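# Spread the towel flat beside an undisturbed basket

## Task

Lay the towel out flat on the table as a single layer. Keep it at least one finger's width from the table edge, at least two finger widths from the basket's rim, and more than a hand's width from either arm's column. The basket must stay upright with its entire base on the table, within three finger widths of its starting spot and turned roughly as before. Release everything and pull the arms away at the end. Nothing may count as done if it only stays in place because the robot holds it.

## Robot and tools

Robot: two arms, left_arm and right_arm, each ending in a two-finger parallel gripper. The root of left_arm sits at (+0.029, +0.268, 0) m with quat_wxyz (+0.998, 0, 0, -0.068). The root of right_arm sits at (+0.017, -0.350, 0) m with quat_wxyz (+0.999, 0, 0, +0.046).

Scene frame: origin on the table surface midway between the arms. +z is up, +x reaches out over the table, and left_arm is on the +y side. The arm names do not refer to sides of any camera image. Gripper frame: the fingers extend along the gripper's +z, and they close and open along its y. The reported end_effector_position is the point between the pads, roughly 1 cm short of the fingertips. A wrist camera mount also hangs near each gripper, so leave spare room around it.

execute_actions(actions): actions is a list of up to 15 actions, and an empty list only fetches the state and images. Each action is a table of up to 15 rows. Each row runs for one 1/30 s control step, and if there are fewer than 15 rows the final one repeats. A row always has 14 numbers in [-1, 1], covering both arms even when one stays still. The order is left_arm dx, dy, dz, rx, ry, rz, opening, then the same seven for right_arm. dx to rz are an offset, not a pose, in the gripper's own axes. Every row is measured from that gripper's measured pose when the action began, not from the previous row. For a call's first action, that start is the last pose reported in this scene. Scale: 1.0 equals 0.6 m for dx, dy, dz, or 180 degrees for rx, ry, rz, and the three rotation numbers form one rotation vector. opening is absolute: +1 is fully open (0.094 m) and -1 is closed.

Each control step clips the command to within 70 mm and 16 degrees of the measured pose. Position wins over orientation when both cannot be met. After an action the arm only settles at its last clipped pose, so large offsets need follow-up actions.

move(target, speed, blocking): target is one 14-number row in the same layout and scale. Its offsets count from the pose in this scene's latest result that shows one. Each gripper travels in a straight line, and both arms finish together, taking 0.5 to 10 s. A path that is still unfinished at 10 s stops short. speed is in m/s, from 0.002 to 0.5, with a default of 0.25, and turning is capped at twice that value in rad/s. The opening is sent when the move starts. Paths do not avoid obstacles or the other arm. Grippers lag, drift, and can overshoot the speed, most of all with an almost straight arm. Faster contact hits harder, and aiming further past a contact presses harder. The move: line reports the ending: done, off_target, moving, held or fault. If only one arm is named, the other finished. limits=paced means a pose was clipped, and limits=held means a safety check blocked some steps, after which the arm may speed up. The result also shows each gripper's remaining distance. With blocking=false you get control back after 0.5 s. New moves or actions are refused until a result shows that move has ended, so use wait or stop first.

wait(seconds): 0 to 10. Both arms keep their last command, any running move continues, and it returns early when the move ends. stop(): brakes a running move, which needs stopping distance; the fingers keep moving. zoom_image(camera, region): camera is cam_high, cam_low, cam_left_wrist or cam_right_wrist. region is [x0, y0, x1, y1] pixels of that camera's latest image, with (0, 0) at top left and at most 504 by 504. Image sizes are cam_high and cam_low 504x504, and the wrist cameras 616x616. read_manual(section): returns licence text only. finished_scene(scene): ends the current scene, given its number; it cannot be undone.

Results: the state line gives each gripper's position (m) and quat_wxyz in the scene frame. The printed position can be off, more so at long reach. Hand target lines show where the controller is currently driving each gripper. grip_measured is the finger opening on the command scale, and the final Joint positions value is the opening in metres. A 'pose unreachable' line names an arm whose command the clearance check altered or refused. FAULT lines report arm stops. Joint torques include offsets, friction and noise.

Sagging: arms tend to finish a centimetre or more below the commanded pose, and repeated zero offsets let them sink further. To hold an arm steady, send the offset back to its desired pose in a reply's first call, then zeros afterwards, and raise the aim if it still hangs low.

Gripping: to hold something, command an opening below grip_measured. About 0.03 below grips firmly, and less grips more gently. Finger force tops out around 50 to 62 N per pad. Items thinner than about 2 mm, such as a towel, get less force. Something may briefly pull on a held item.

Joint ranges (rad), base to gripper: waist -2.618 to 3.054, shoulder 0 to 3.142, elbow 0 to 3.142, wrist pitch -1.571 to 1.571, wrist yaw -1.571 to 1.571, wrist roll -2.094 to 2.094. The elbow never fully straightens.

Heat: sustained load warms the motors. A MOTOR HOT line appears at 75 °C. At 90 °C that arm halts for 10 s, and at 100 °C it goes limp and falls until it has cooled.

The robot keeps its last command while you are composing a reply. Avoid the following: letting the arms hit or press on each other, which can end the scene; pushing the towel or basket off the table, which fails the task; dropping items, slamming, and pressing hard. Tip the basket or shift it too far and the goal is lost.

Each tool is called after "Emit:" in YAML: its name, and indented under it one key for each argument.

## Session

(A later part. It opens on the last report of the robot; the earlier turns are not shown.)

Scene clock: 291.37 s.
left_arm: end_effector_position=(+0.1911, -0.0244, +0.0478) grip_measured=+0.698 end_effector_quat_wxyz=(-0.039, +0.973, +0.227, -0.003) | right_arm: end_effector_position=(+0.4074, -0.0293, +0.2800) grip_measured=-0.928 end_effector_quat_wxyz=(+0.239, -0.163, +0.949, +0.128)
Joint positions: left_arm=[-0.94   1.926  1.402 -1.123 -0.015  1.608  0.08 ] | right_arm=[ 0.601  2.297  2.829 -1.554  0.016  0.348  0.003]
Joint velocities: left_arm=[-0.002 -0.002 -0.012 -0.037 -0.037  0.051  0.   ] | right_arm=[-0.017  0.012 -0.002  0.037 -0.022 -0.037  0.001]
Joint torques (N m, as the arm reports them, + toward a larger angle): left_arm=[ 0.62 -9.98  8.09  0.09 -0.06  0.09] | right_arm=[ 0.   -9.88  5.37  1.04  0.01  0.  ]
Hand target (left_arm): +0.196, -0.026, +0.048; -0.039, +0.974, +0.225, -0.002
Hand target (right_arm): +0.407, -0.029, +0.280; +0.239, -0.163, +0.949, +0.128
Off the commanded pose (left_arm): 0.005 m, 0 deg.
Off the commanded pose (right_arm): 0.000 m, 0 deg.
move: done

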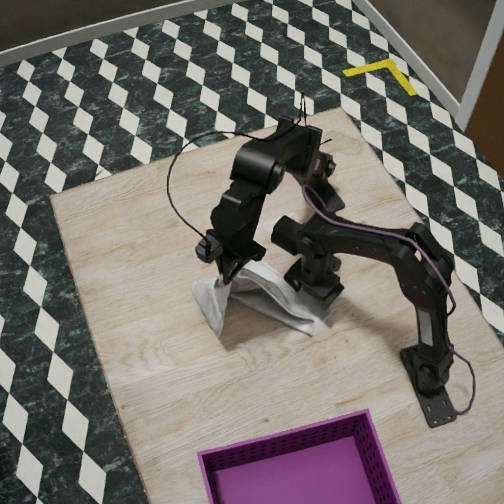

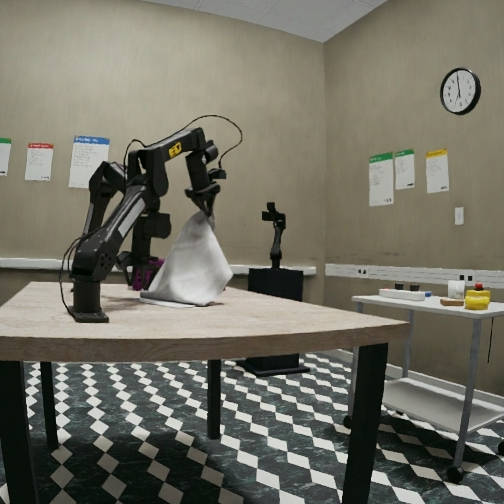

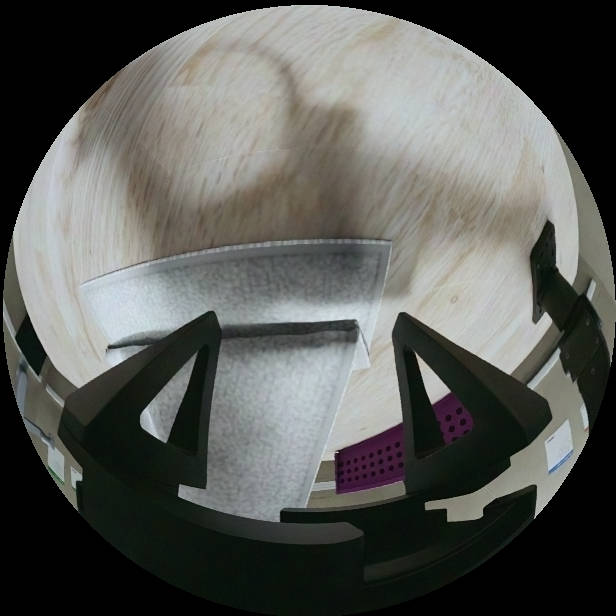

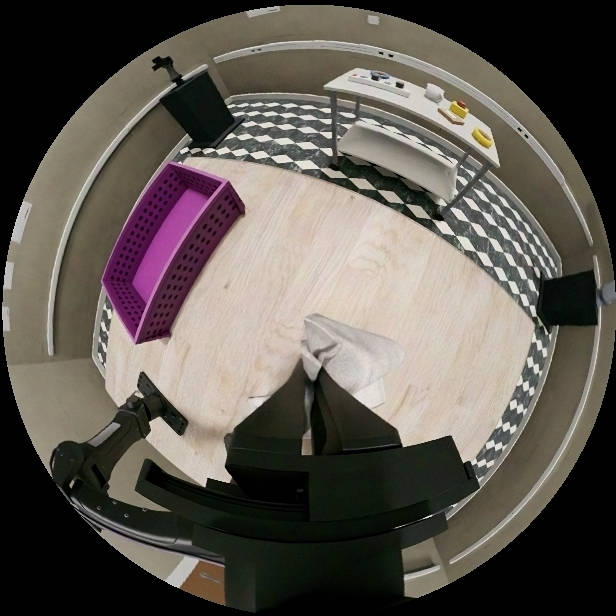

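Emit:
move:
  target: [-0.03,-0.042,0.03,0,0,0,0.7,0,0,-0.015,0,0,0,-1]
  speed: 0.03

Scene clock: 302.97 s.
left_arm: end_effector_position=(+0.1684, -0.0125, +0.0331) grip_measured=+0.698 end_effector_quat_wxyz=(-0.038, +0.974, +0.225, -0.001) | right_arm: end_effector_position=(+0.4074, -0.0293, +0.2800) grip_measured=-0.928 end_effector_quat_wxyz=(+0.239, -0.163, +0.949, +0.128)
Joint positions: left_arm=[-0.986  1.866  1.26  -1.039 -0.015  1.565  0.08 ] | right_arm=[ 0.601  2.297  2.829 -1.554  0.016  0.348  0.003]
Joint velocities: left_arm=[-0.007 -0.002  0.012  0.037 -0.051  0.007 -0.   ] | right_arm=[-0.002 -0.007 -0.022 -0.007 -0.022 -0.007 -0.   ]
Joint torques (N m, as the arm reports them, + toward a larger angle): left_arm=[ -0.42 -11.32   4.12   0.19   0.05  -0.08] | right_arm=[  0.03 -11.52   4.45   1.01   0.01  -0.01]
Hand target (left_arm): +0.163, -0.009, +0.032; -0.039, +0.973, +0.227, -0.003
Hand target (right_arm): +0.404, -0.032, +0.287; +0.243, -0.163, +0.947, +0.130
Off the commanded pose (left_arm): 0.006 m, 0 deg.
Off the commanded pose (right_arm): 0.009 m, 0 deg.
joint sent to its limit (right arm) — the command would take joint 4 (wrist pitch) past its lower limit, so that joint was sent only as far as its limit.
move: done

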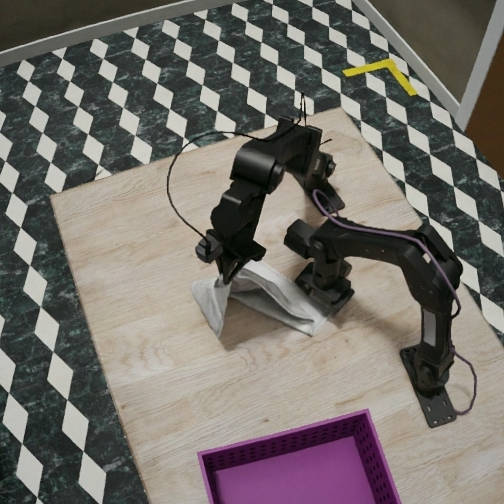

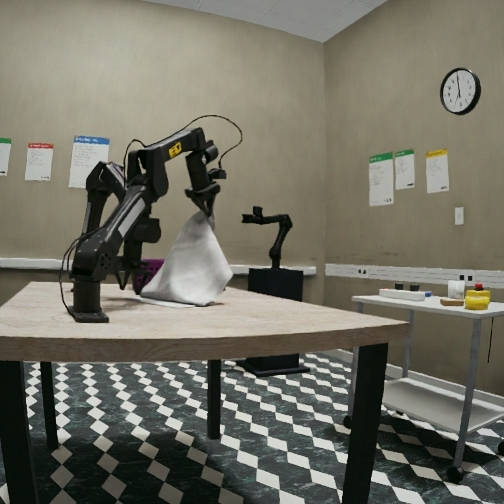

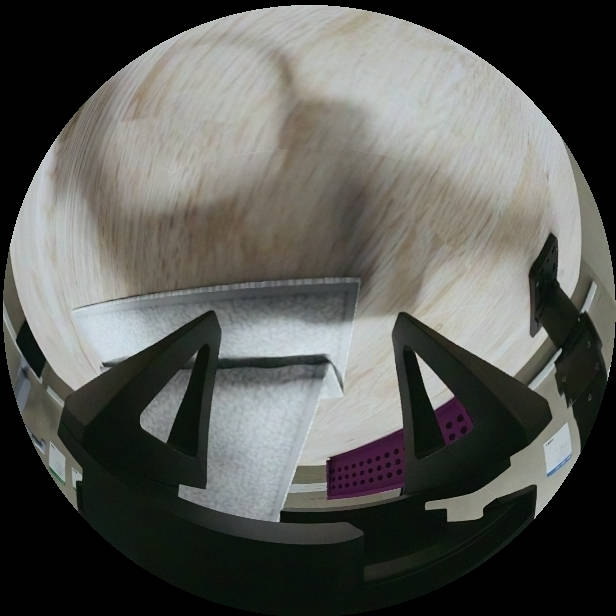

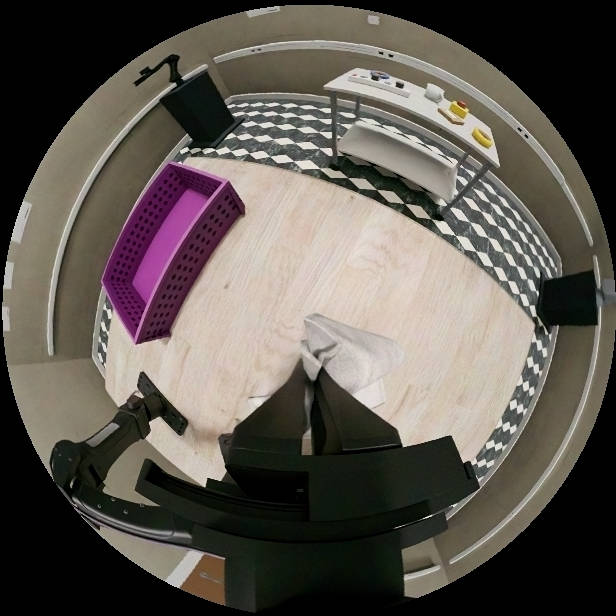

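Emit:
move:
  target: [0.015,0,0.05,0,0,0,0.7,0,0,-0.015,0,0,0,-1]
  speed: 0.02

Scene clock: 308.67 s.
left_arm: end_effector_position=(+0.1766, -0.0163, +0.0166) grip_measured=+0.698 end_effector_quat_wxyz=(-0.021, +0.974, +0.225, +0.003) | right_arm: end_effector_position=(+0.4074, -0.0293, +0.2800) grip_measured=-0.928 end_effector_quat_wxyz=(+0.239, -0.163, +0.949, +0.128)
Joint positions: left_arm=[-0.968  1.884  1.215 -0.941 -0.015  1.583  0.08 ] | right_arm=[ 0.601  2.297  2.829 -1.554  0.016  0.348  0.003]
Joint velocities: left_arm=[-0.017 -0.012 -0.007 -0.051 -0.066  0.007 -0.001] | right_arm=[-0.012 -0.012  0.002 -0.007 -0.007 -0.051 -0.   ]
Joint torques (N m, as the arm reports them, + toward a larger angle): left_arm=[ 0.73 -8.44  3.62  0.34 -0.05  0.11] | right_arm=[  0.02 -11.52   4.44   1.01   0.02   0.  ]
Hand target (left_arm): +0.175, -0.006, +0.004; -0.038, +0.974, +0.225, -0.001
Hand target (right_arm): +0.404, -0.032, +0.287; +0.243, -0.163, +0.947, +0.130
Off the commanded pose (left_arm): 0.017 m, 2 deg.
Off the commanded pose (right_arm): 0.009 m, 0 deg.
joint sent to its limit (right arm) — the command would take joint 4 (wrist pitch) past its lower limit, so that joint was sent only as far as its limit.
move: off_target (left_arm)

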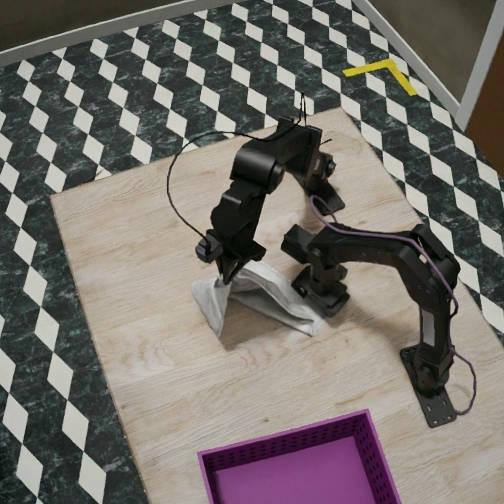

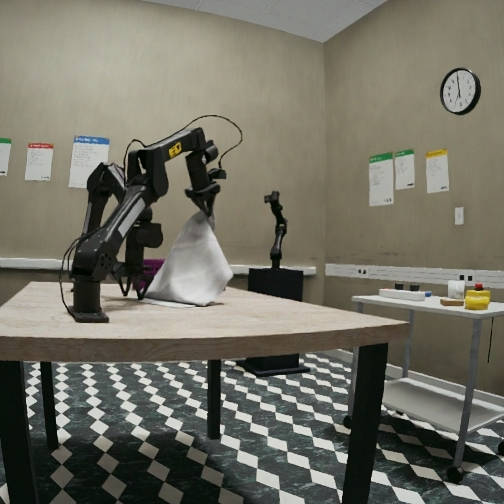

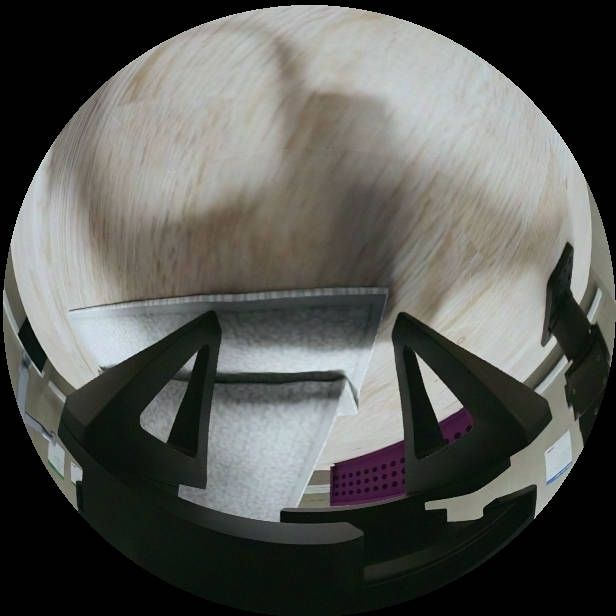

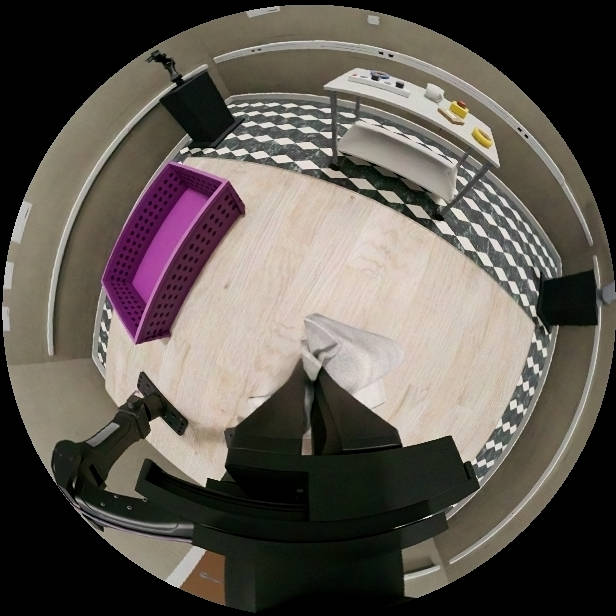

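Emit:
move:
  target: [0,0,-0.02,0,0,0,-1,0,0,-0.015,0,0,0,-1]
  speed: 0.01

Scene clock: 312.87 s.
left_arm: end_effector_position=(+0.1737, -0.0103, +0.0169) grip_measured=-0.985 end_effector_quat_wxyz=(-0.034, +0.974, +0.225, -0.001) | right_arm: end_effector_position=(+0.4074, -0.0293, +0.2800) grip_measured=-0.928 end_effector_quat_wxyz=(+0.239, -0.163, +0.949, +0.128)
Joint positions: left_arm=[-0.968  1.884  1.215 -0.968 -0.015  1.584  0.001] | right_arm=[ 0.601  2.297  2.829 -1.554  0.016  0.348  0.003]
Joint velocities: left_arm=[-0.012 -0.002 -0.012 -0.007 -0.037 -0.022  0.001] | right_arm=[ 0.012 -0.027  0.007  0.022  0.022 -0.007 -0.001]
Joint torques (N m, as the arm reports them, + toward a larger angle): left_arm=[  0.04 -11.6    8.98  -0.01   0.     0.03] | right_arm=[  0.02 -11.51   4.45   1.01   0.01   0.  ]
Hand target (left_arm): +0.177, -0.017, +0.028; -0.021, +0.974, +0.226, +0.003
Hand target (right_arm): +0.404, -0.032, +0.287; +0.243, -0.163, +0.947, +0.130
Off the commanded pose (left_arm): 0.014 m, 2 deg.
Off the commanded pose (right_arm): 0.009 m, 0 deg.
joint sent to its limit (right arm) — the command would take joint 4 (wrist pitch) past its lower limit, so that joint was sent only as far as its limit.
move: off_target (left_arm)

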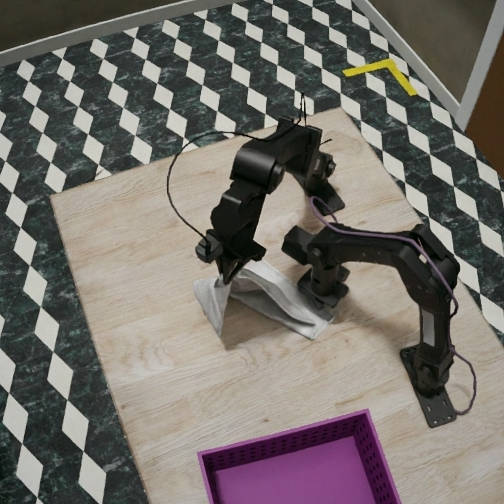

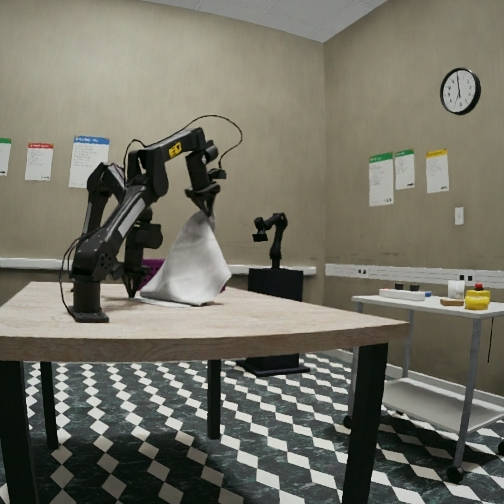

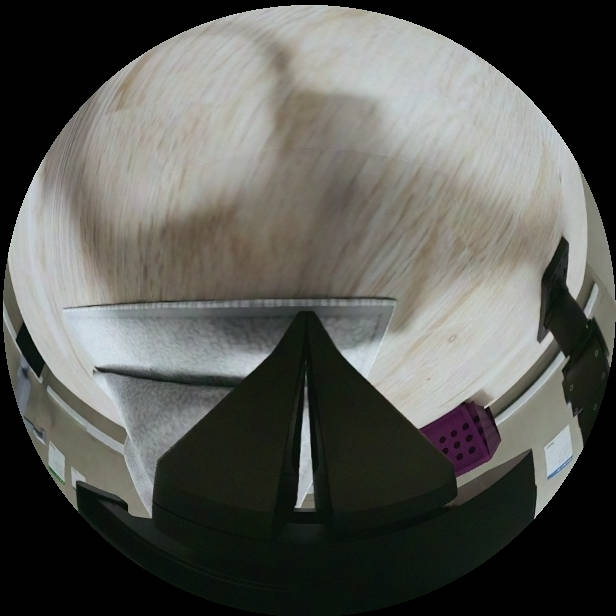

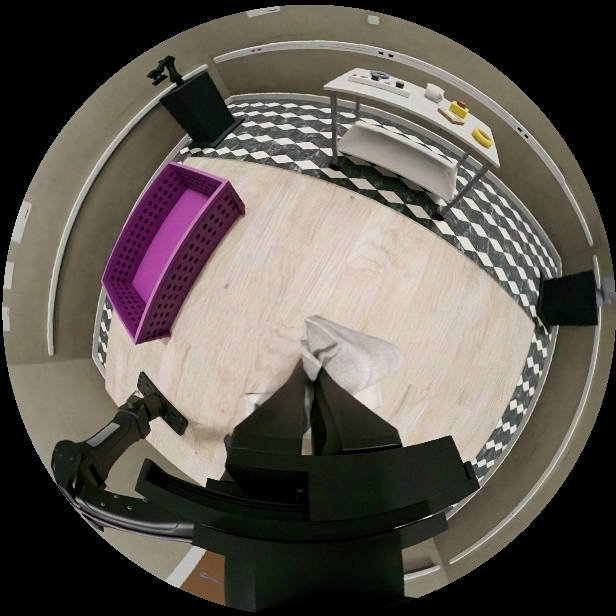

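Emit:
move:
  target: [0,0,-0.05,0,0,0,-1,0,0,-0.015,0,0,0,-1]
  speed: 0.05

Emit:
move:
  target: [0.03,-0.02,0,0,0,0,0.7,0,0,0,0,0,0,-1]
  speed: 0.03

Scene clock: 318.40 s.
left_arm: end_effector_position=(+0.1723, -0.0076, +0.0381) grip_measured=-0.985 end_effector_quat_wxyz=(-0.042, +0.973, +0.225, -0.003) | right_arm: end_effector_position=(+0.4074, -0.0293, +0.2800) grip_measured=-0.928 end_effector_quat_wxyz=(+0.239, -0.163, +0.949, +0.128)
Joint positions: left_arm=[-0.968  1.858  1.27  -1.065 -0.015  1.584  0.001] | right_arm=[ 0.601  2.297  2.829 -1.554  0.016  0.348  0.003]
Joint velocities: left_arm=[ 0.002  0.017  0.007 -0.007 -0.051 -0.051  0.   ] | right_arm=[ 0.002 -0.007 -0.007 -0.007  0.037  0.007 -0.001]
Joint torques (N m, as the arm reports them, + toward a larger angle): left_arm=[ -0.02 -10.89   8.87  -0.08  -0.02   0.02] | right_arm=[  0.02 -11.52   4.45   1.01   0.01  -0.01]
Hand target (left_arm): +0.174, -0.012, +0.047; -0.034, +0.974, +0.225, -0.001
Hand target (right_arm): +0.404, -0.032, +0.287; +0.243, -0.163, +0.947, +0.130
Off the commanded pose (left_arm): 0.010 m, 1 deg.
Off the commanded pose (right_arm): 0.009 m, 0 deg.
joint sent to its limit (right arm) — the command would take joint 4 (wrist pitch) past its lower limit, so that joint was sent only as far as its limit.
move: done

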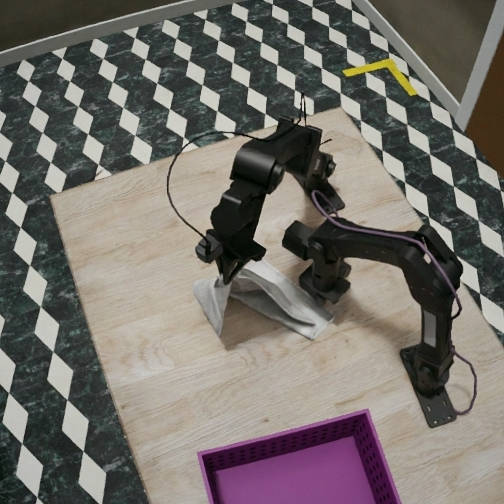

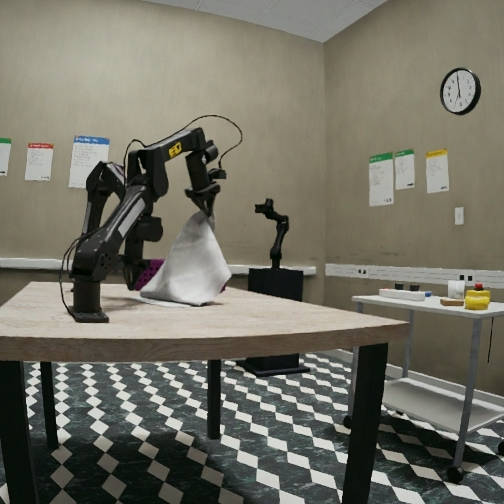

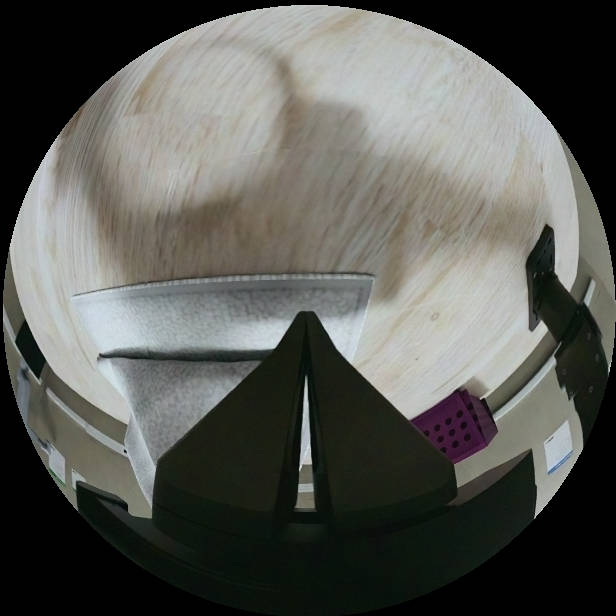

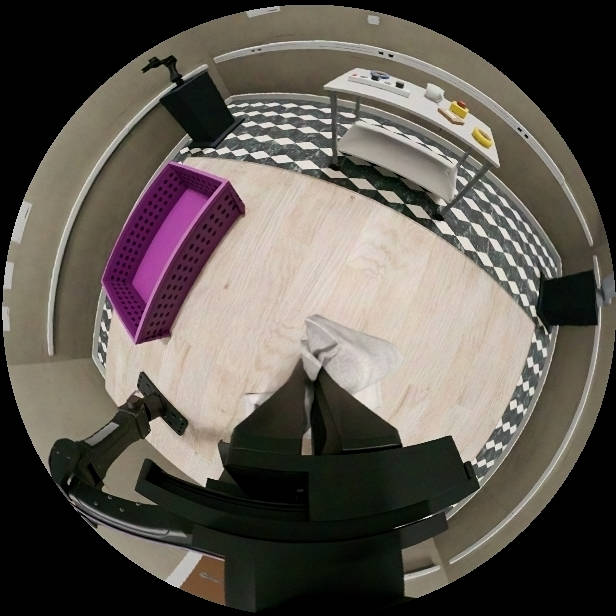

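Scene clock: 319.40 s.
left_arm: end_effector_position=(+0.1836, +0.0041, +0.0406) grip_measured=+0.698 end_effector_quat_wxyz=(-0.039, +0.973, +0.227, -0.004) | right_arm: end_effector_position=(+0.4074, -0.0293, +0.2800) grip_measured=-0.928 end_effector_quat_wxyz=(+0.239, -0.163, +0.949, +0.128)
Joint positions: left_arm=[-0.918  1.832  1.246 -1.061 -0.015  1.629  0.08 ] | right_arm=[ 0.601  2.297  2.829 -1.554  0.016  0.348  0.003]
Joint velocities: left_arm=[-0.007 -0.007 -0.012  0.007 -0.051  0.037  0.   ] | right_arm=[-0.012 -0.002  0.022 -0.007 -0.007  0.007  0.   ]
Joint torques (N m, as the arm reports them, + toward a larger angle): left_arm=[  0.45 -10.85   4.26   0.13  -0.05   0.15] | right_arm=[ 0.   -9.88  5.37  1.04  0.02 -0.01]
Hand target (left_arm): +0.183, +0.011, +0.039; -0.043, +0.973, +0.225, -0.003
Hand target (right_arm): +0.407, -0.029, +0.280; +0.239, -0.163, +0.949, +0.128
Off the commanded pose (left_arm): 0.007 m, 0 deg.
Off the commanded pose (right_arm): 0.000 m, 0 deg.
move: done

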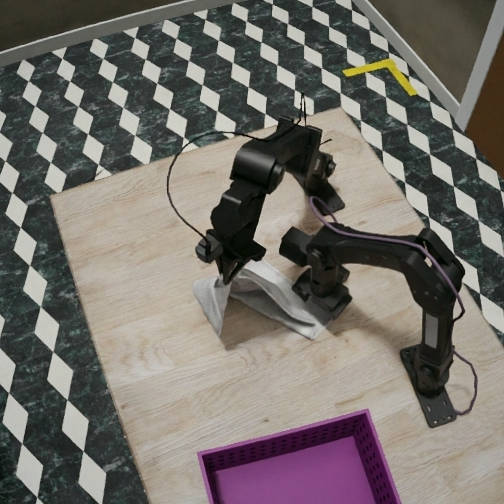

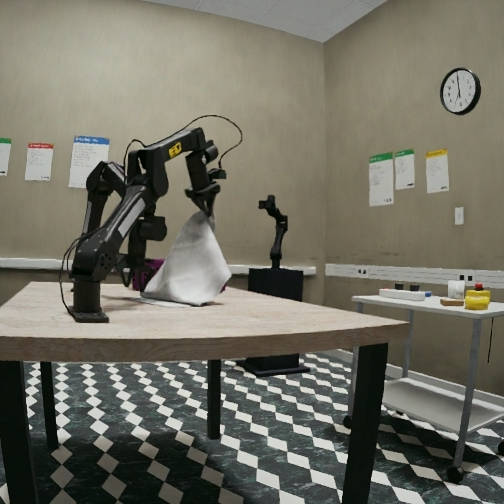

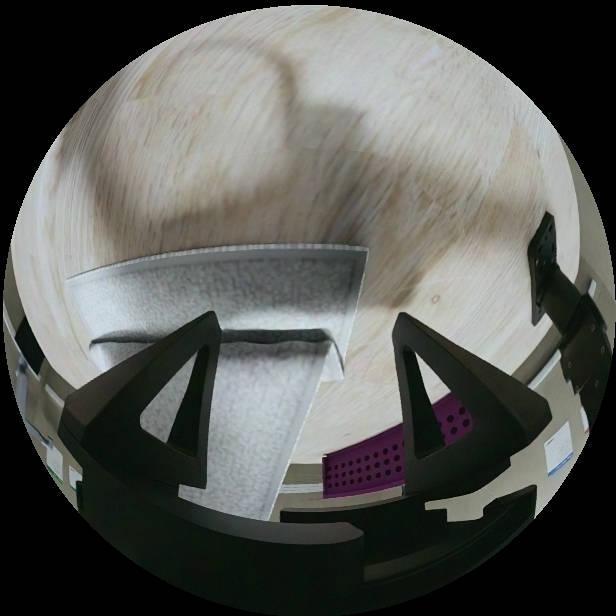

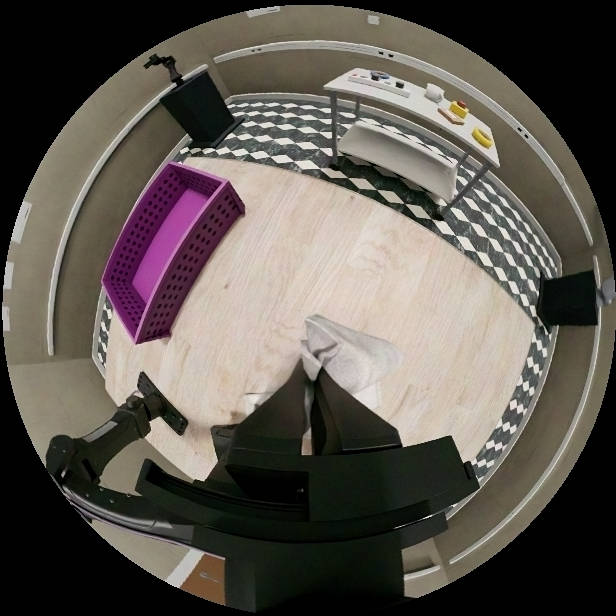

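Emit:
move:
  target: [-0.008,-0.036,0.015,0,0,0,0.7,0,0,-0.015,0,0,0,-1]
  speed: 0.03

Emit:
move:
  target: [0,-0.005,0.045,0,0,0,0.7,0,0,0,0,0,0,-1]
  speed: 0.02

Scene clock: 325.47 s.
left_arm: end_effector_position=(+0.1743, +0.0180, +0.0349) grip_measured=+0.698 end_effector_quat_wxyz=(-0.037, +0.973, +0.226, -0.003) | right_arm: end_effector_position=(+0.4074, -0.0293, +0.2800) grip_measured=-0.928 end_effector_quat_wxyz=(+0.239, -0.163, +0.949, +0.128)
Joint positions: left_arm=[-0.922  1.777  1.154 -1.02  -0.015  1.627  0.08 ] | right_arm=[ 0.601  2.297  2.829 -1.554  0.016  0.348  0.003]
Joint velocities: left_arm=[-0.007 -0.032  0.002  0.037  0.022 -0.051 -0.   ] | right_arm=[-0.012  0.012  0.007 -0.081 -0.037 -0.066  0.001]
Joint torques (N m, as the arm reports them, + toward a larger angle): left_arm=[ -0.64 -10.38   4.25   0.18   0.02  -0.1 ] | right_arm=[  0.03 -11.52   4.44   1.01   0.02  -0.01]
Hand target (left_arm): +0.169, +0.022, +0.033; -0.039, +0.973, +0.227, -0.004
Hand target (right_arm): +0.404, -0.032, +0.287; +0.243, -0.163, +0.947, +0.130
Off the commanded pose (left_arm): 0.006 m, 0 deg.
Off the commanded pose (right_arm): 0.009 m, 0 deg.
joint sent to its limit (right arm) — the command would take joint 4 (wrist pitch) past its lower limit, so that joint was sent only as far as its limit.
move: done

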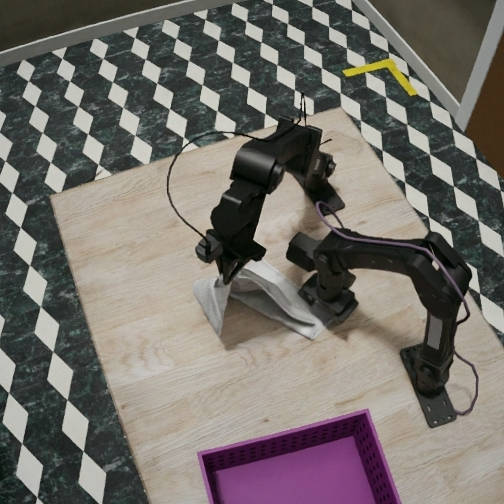

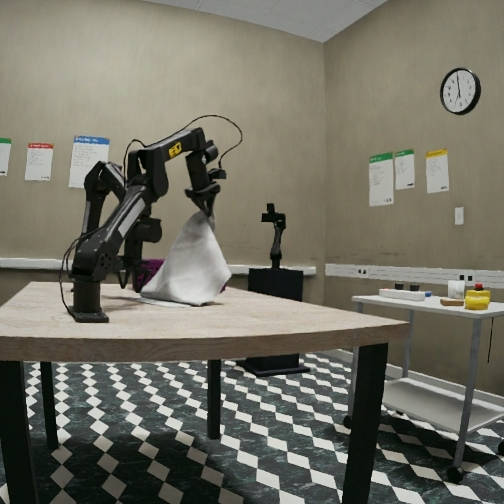

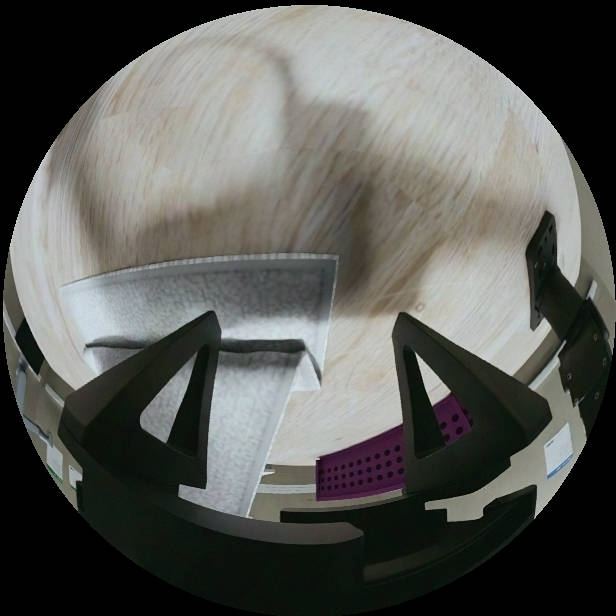

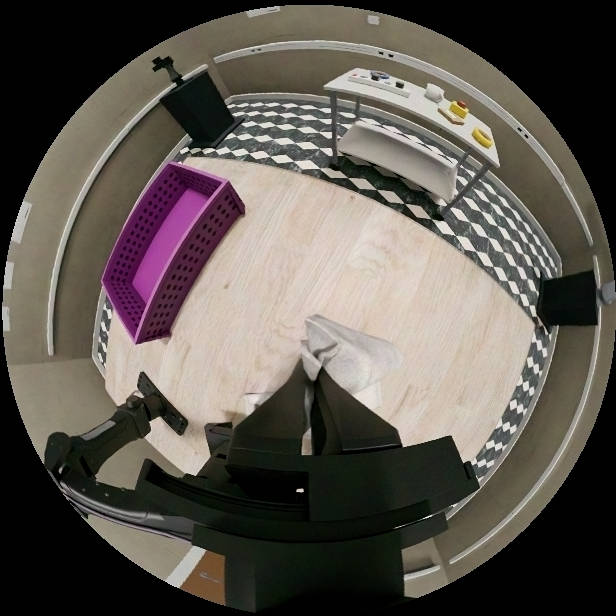

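Scene clock: 327.10 s.
left_arm: end_effector_position=(+0.1762, +0.0145, +0.0176) grip_measured=+0.698 end_effector_quat_wxyz=(-0.022, +0.974, +0.227, +0.001) | right_arm: end_effector_position=(+0.4074, -0.0293, +0.2800) grip_measured=-0.928 end_effector_quat_wxyz=(+0.239, -0.163, +0.949, +0.128)
Joint positions: left_arm=[-0.922  1.79   1.096 -0.918 -0.015  1.627  0.08 ] | right_arm=[ 0.601  2.297  2.829 -1.554  0.016  0.348  0.003]
Joint velocities: left_arm=[ 0.007  0.007 -0.012  0.007  0.037 -0.007  0.   ] | right_arm=[ 0.017 -0.012 -0.007  0.051  0.037 -0.022 -0.   ]
Joint torques (N m, as the arm reports them, + toward a larger angle): left_arm=[ 0.1  -7.82  4.15  0.24  0.01  0.01] | right_arm=[ 0.   -9.88  5.37  1.04  0.01 -0.01]
Hand target (left_arm): +0.172, +0.022, +0.009; -0.037, +0.973, +0.226, -0.003
Hand target (right_arm): +0.407, -0.029, +0.280; +0.239, -0.163, +0.949, +0.128
Off the commanded pose (left_arm): 0.013 m, 2 deg.
Off the commanded pose (right_arm): 0.000 m, 0 deg.
move: off_target (left_arm)

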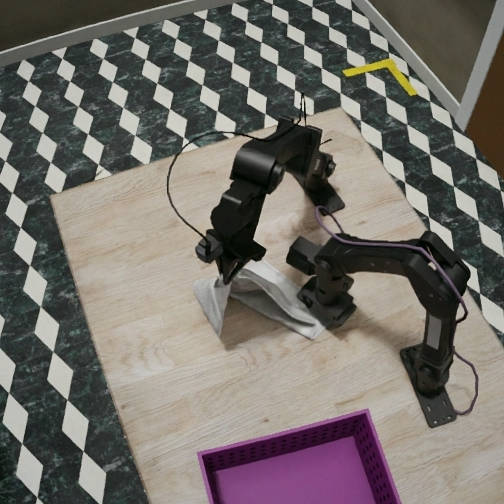

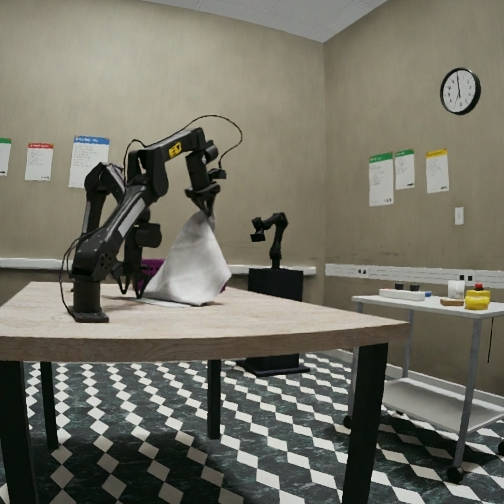

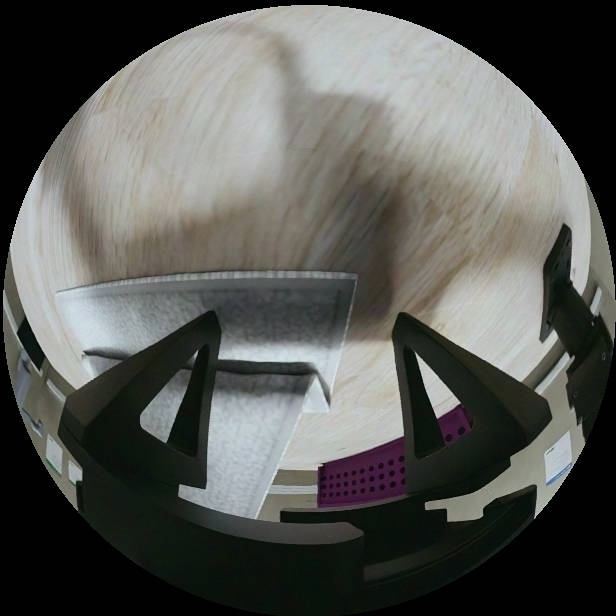

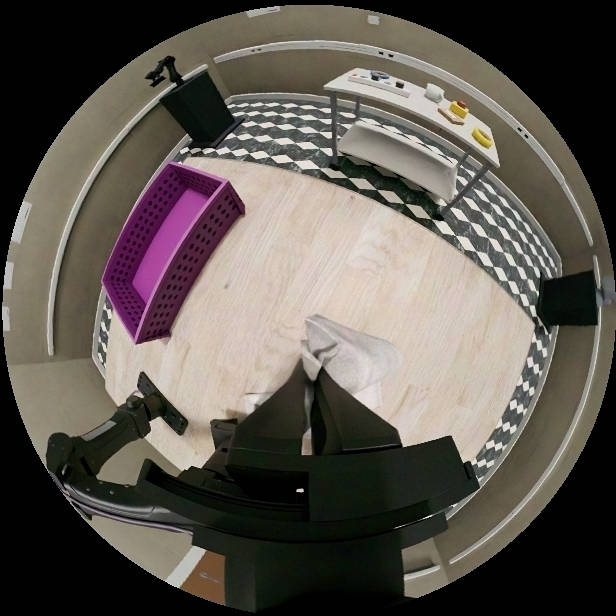

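Emit:
move:
  target: [0,0,-0.02,0,0,0,-1,0,0,0,0,0,0,-1]
  speed: 0.01

Scene clock: 330.43 s.
left_arm: end_effector_position=(+0.1727, +0.0207, +0.0180) grip_measured=-0.985 end_effector_quat_wxyz=(-0.036, +0.973, +0.226, -0.003) | right_arm: end_effector_position=(+0.4074, -0.0293, +0.2800) grip_measured=-0.928 end_effector_quat_wxyz=(+0.239, -0.163, +0.949, +0.128)
Joint positions: left_arm=[-0.922  1.79   1.096 -0.947 -0.015  1.627  0.001] | right_arm=[ 0.601  2.297  2.829 -1.554  0.016  0.348  0.003]
Joint velocities: left_arm=[-0.002  0.002 -0.012  0.007  0.051 -0.022 -0.001] | right_arm=[-0.002  0.002 -0.017 -0.051 -0.022 -0.022  0.   ]
Joint torques (N m, as the arm reports them, + toward a larger angle): left_arm=[  0.1  -10.7    8.95  -0.02  -0.02   0.02] | right_arm=[ 0.   -9.88  5.37  1.04  0.01 -0.01]
Hand target (left_arm): +0.176, +0.014, +0.029; -0.022, +0.974, +0.227, +0.001
Hand target (right_arm): +0.407, -0.029, +0.280; +0.239, -0.163, +0.949, +0.128
Off the commanded pose (left_arm): 0.014 m, 2 deg.
Off the commanded pose (right_arm): 0.000 m, 0 deg.
move: off_target (left_arm)

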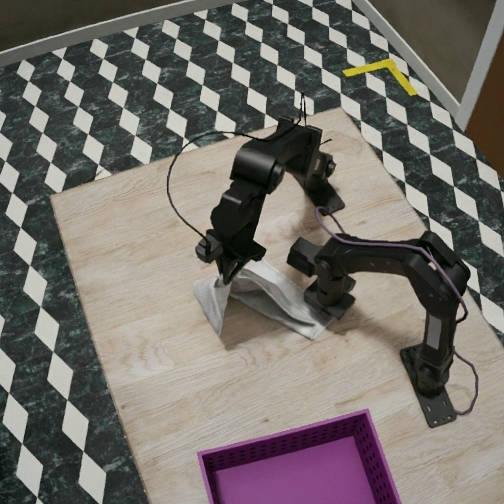

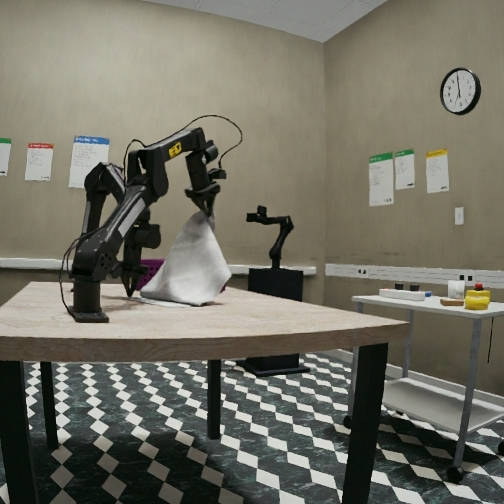

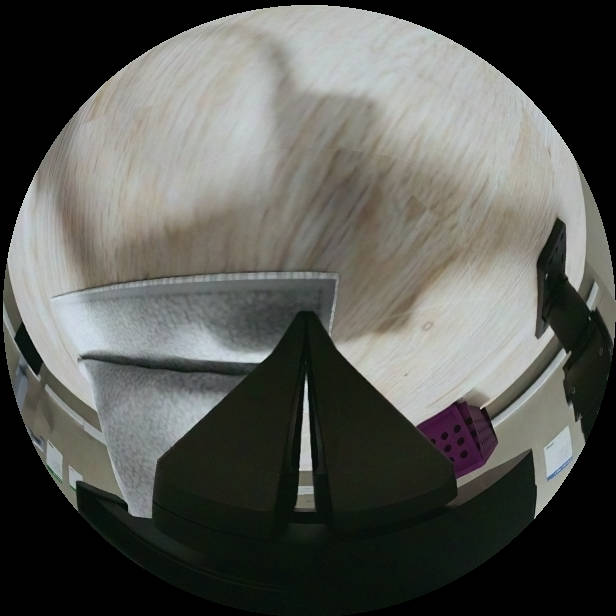

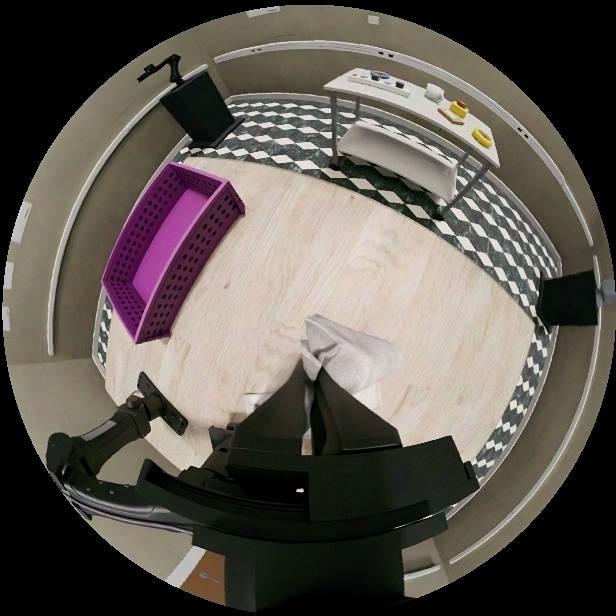

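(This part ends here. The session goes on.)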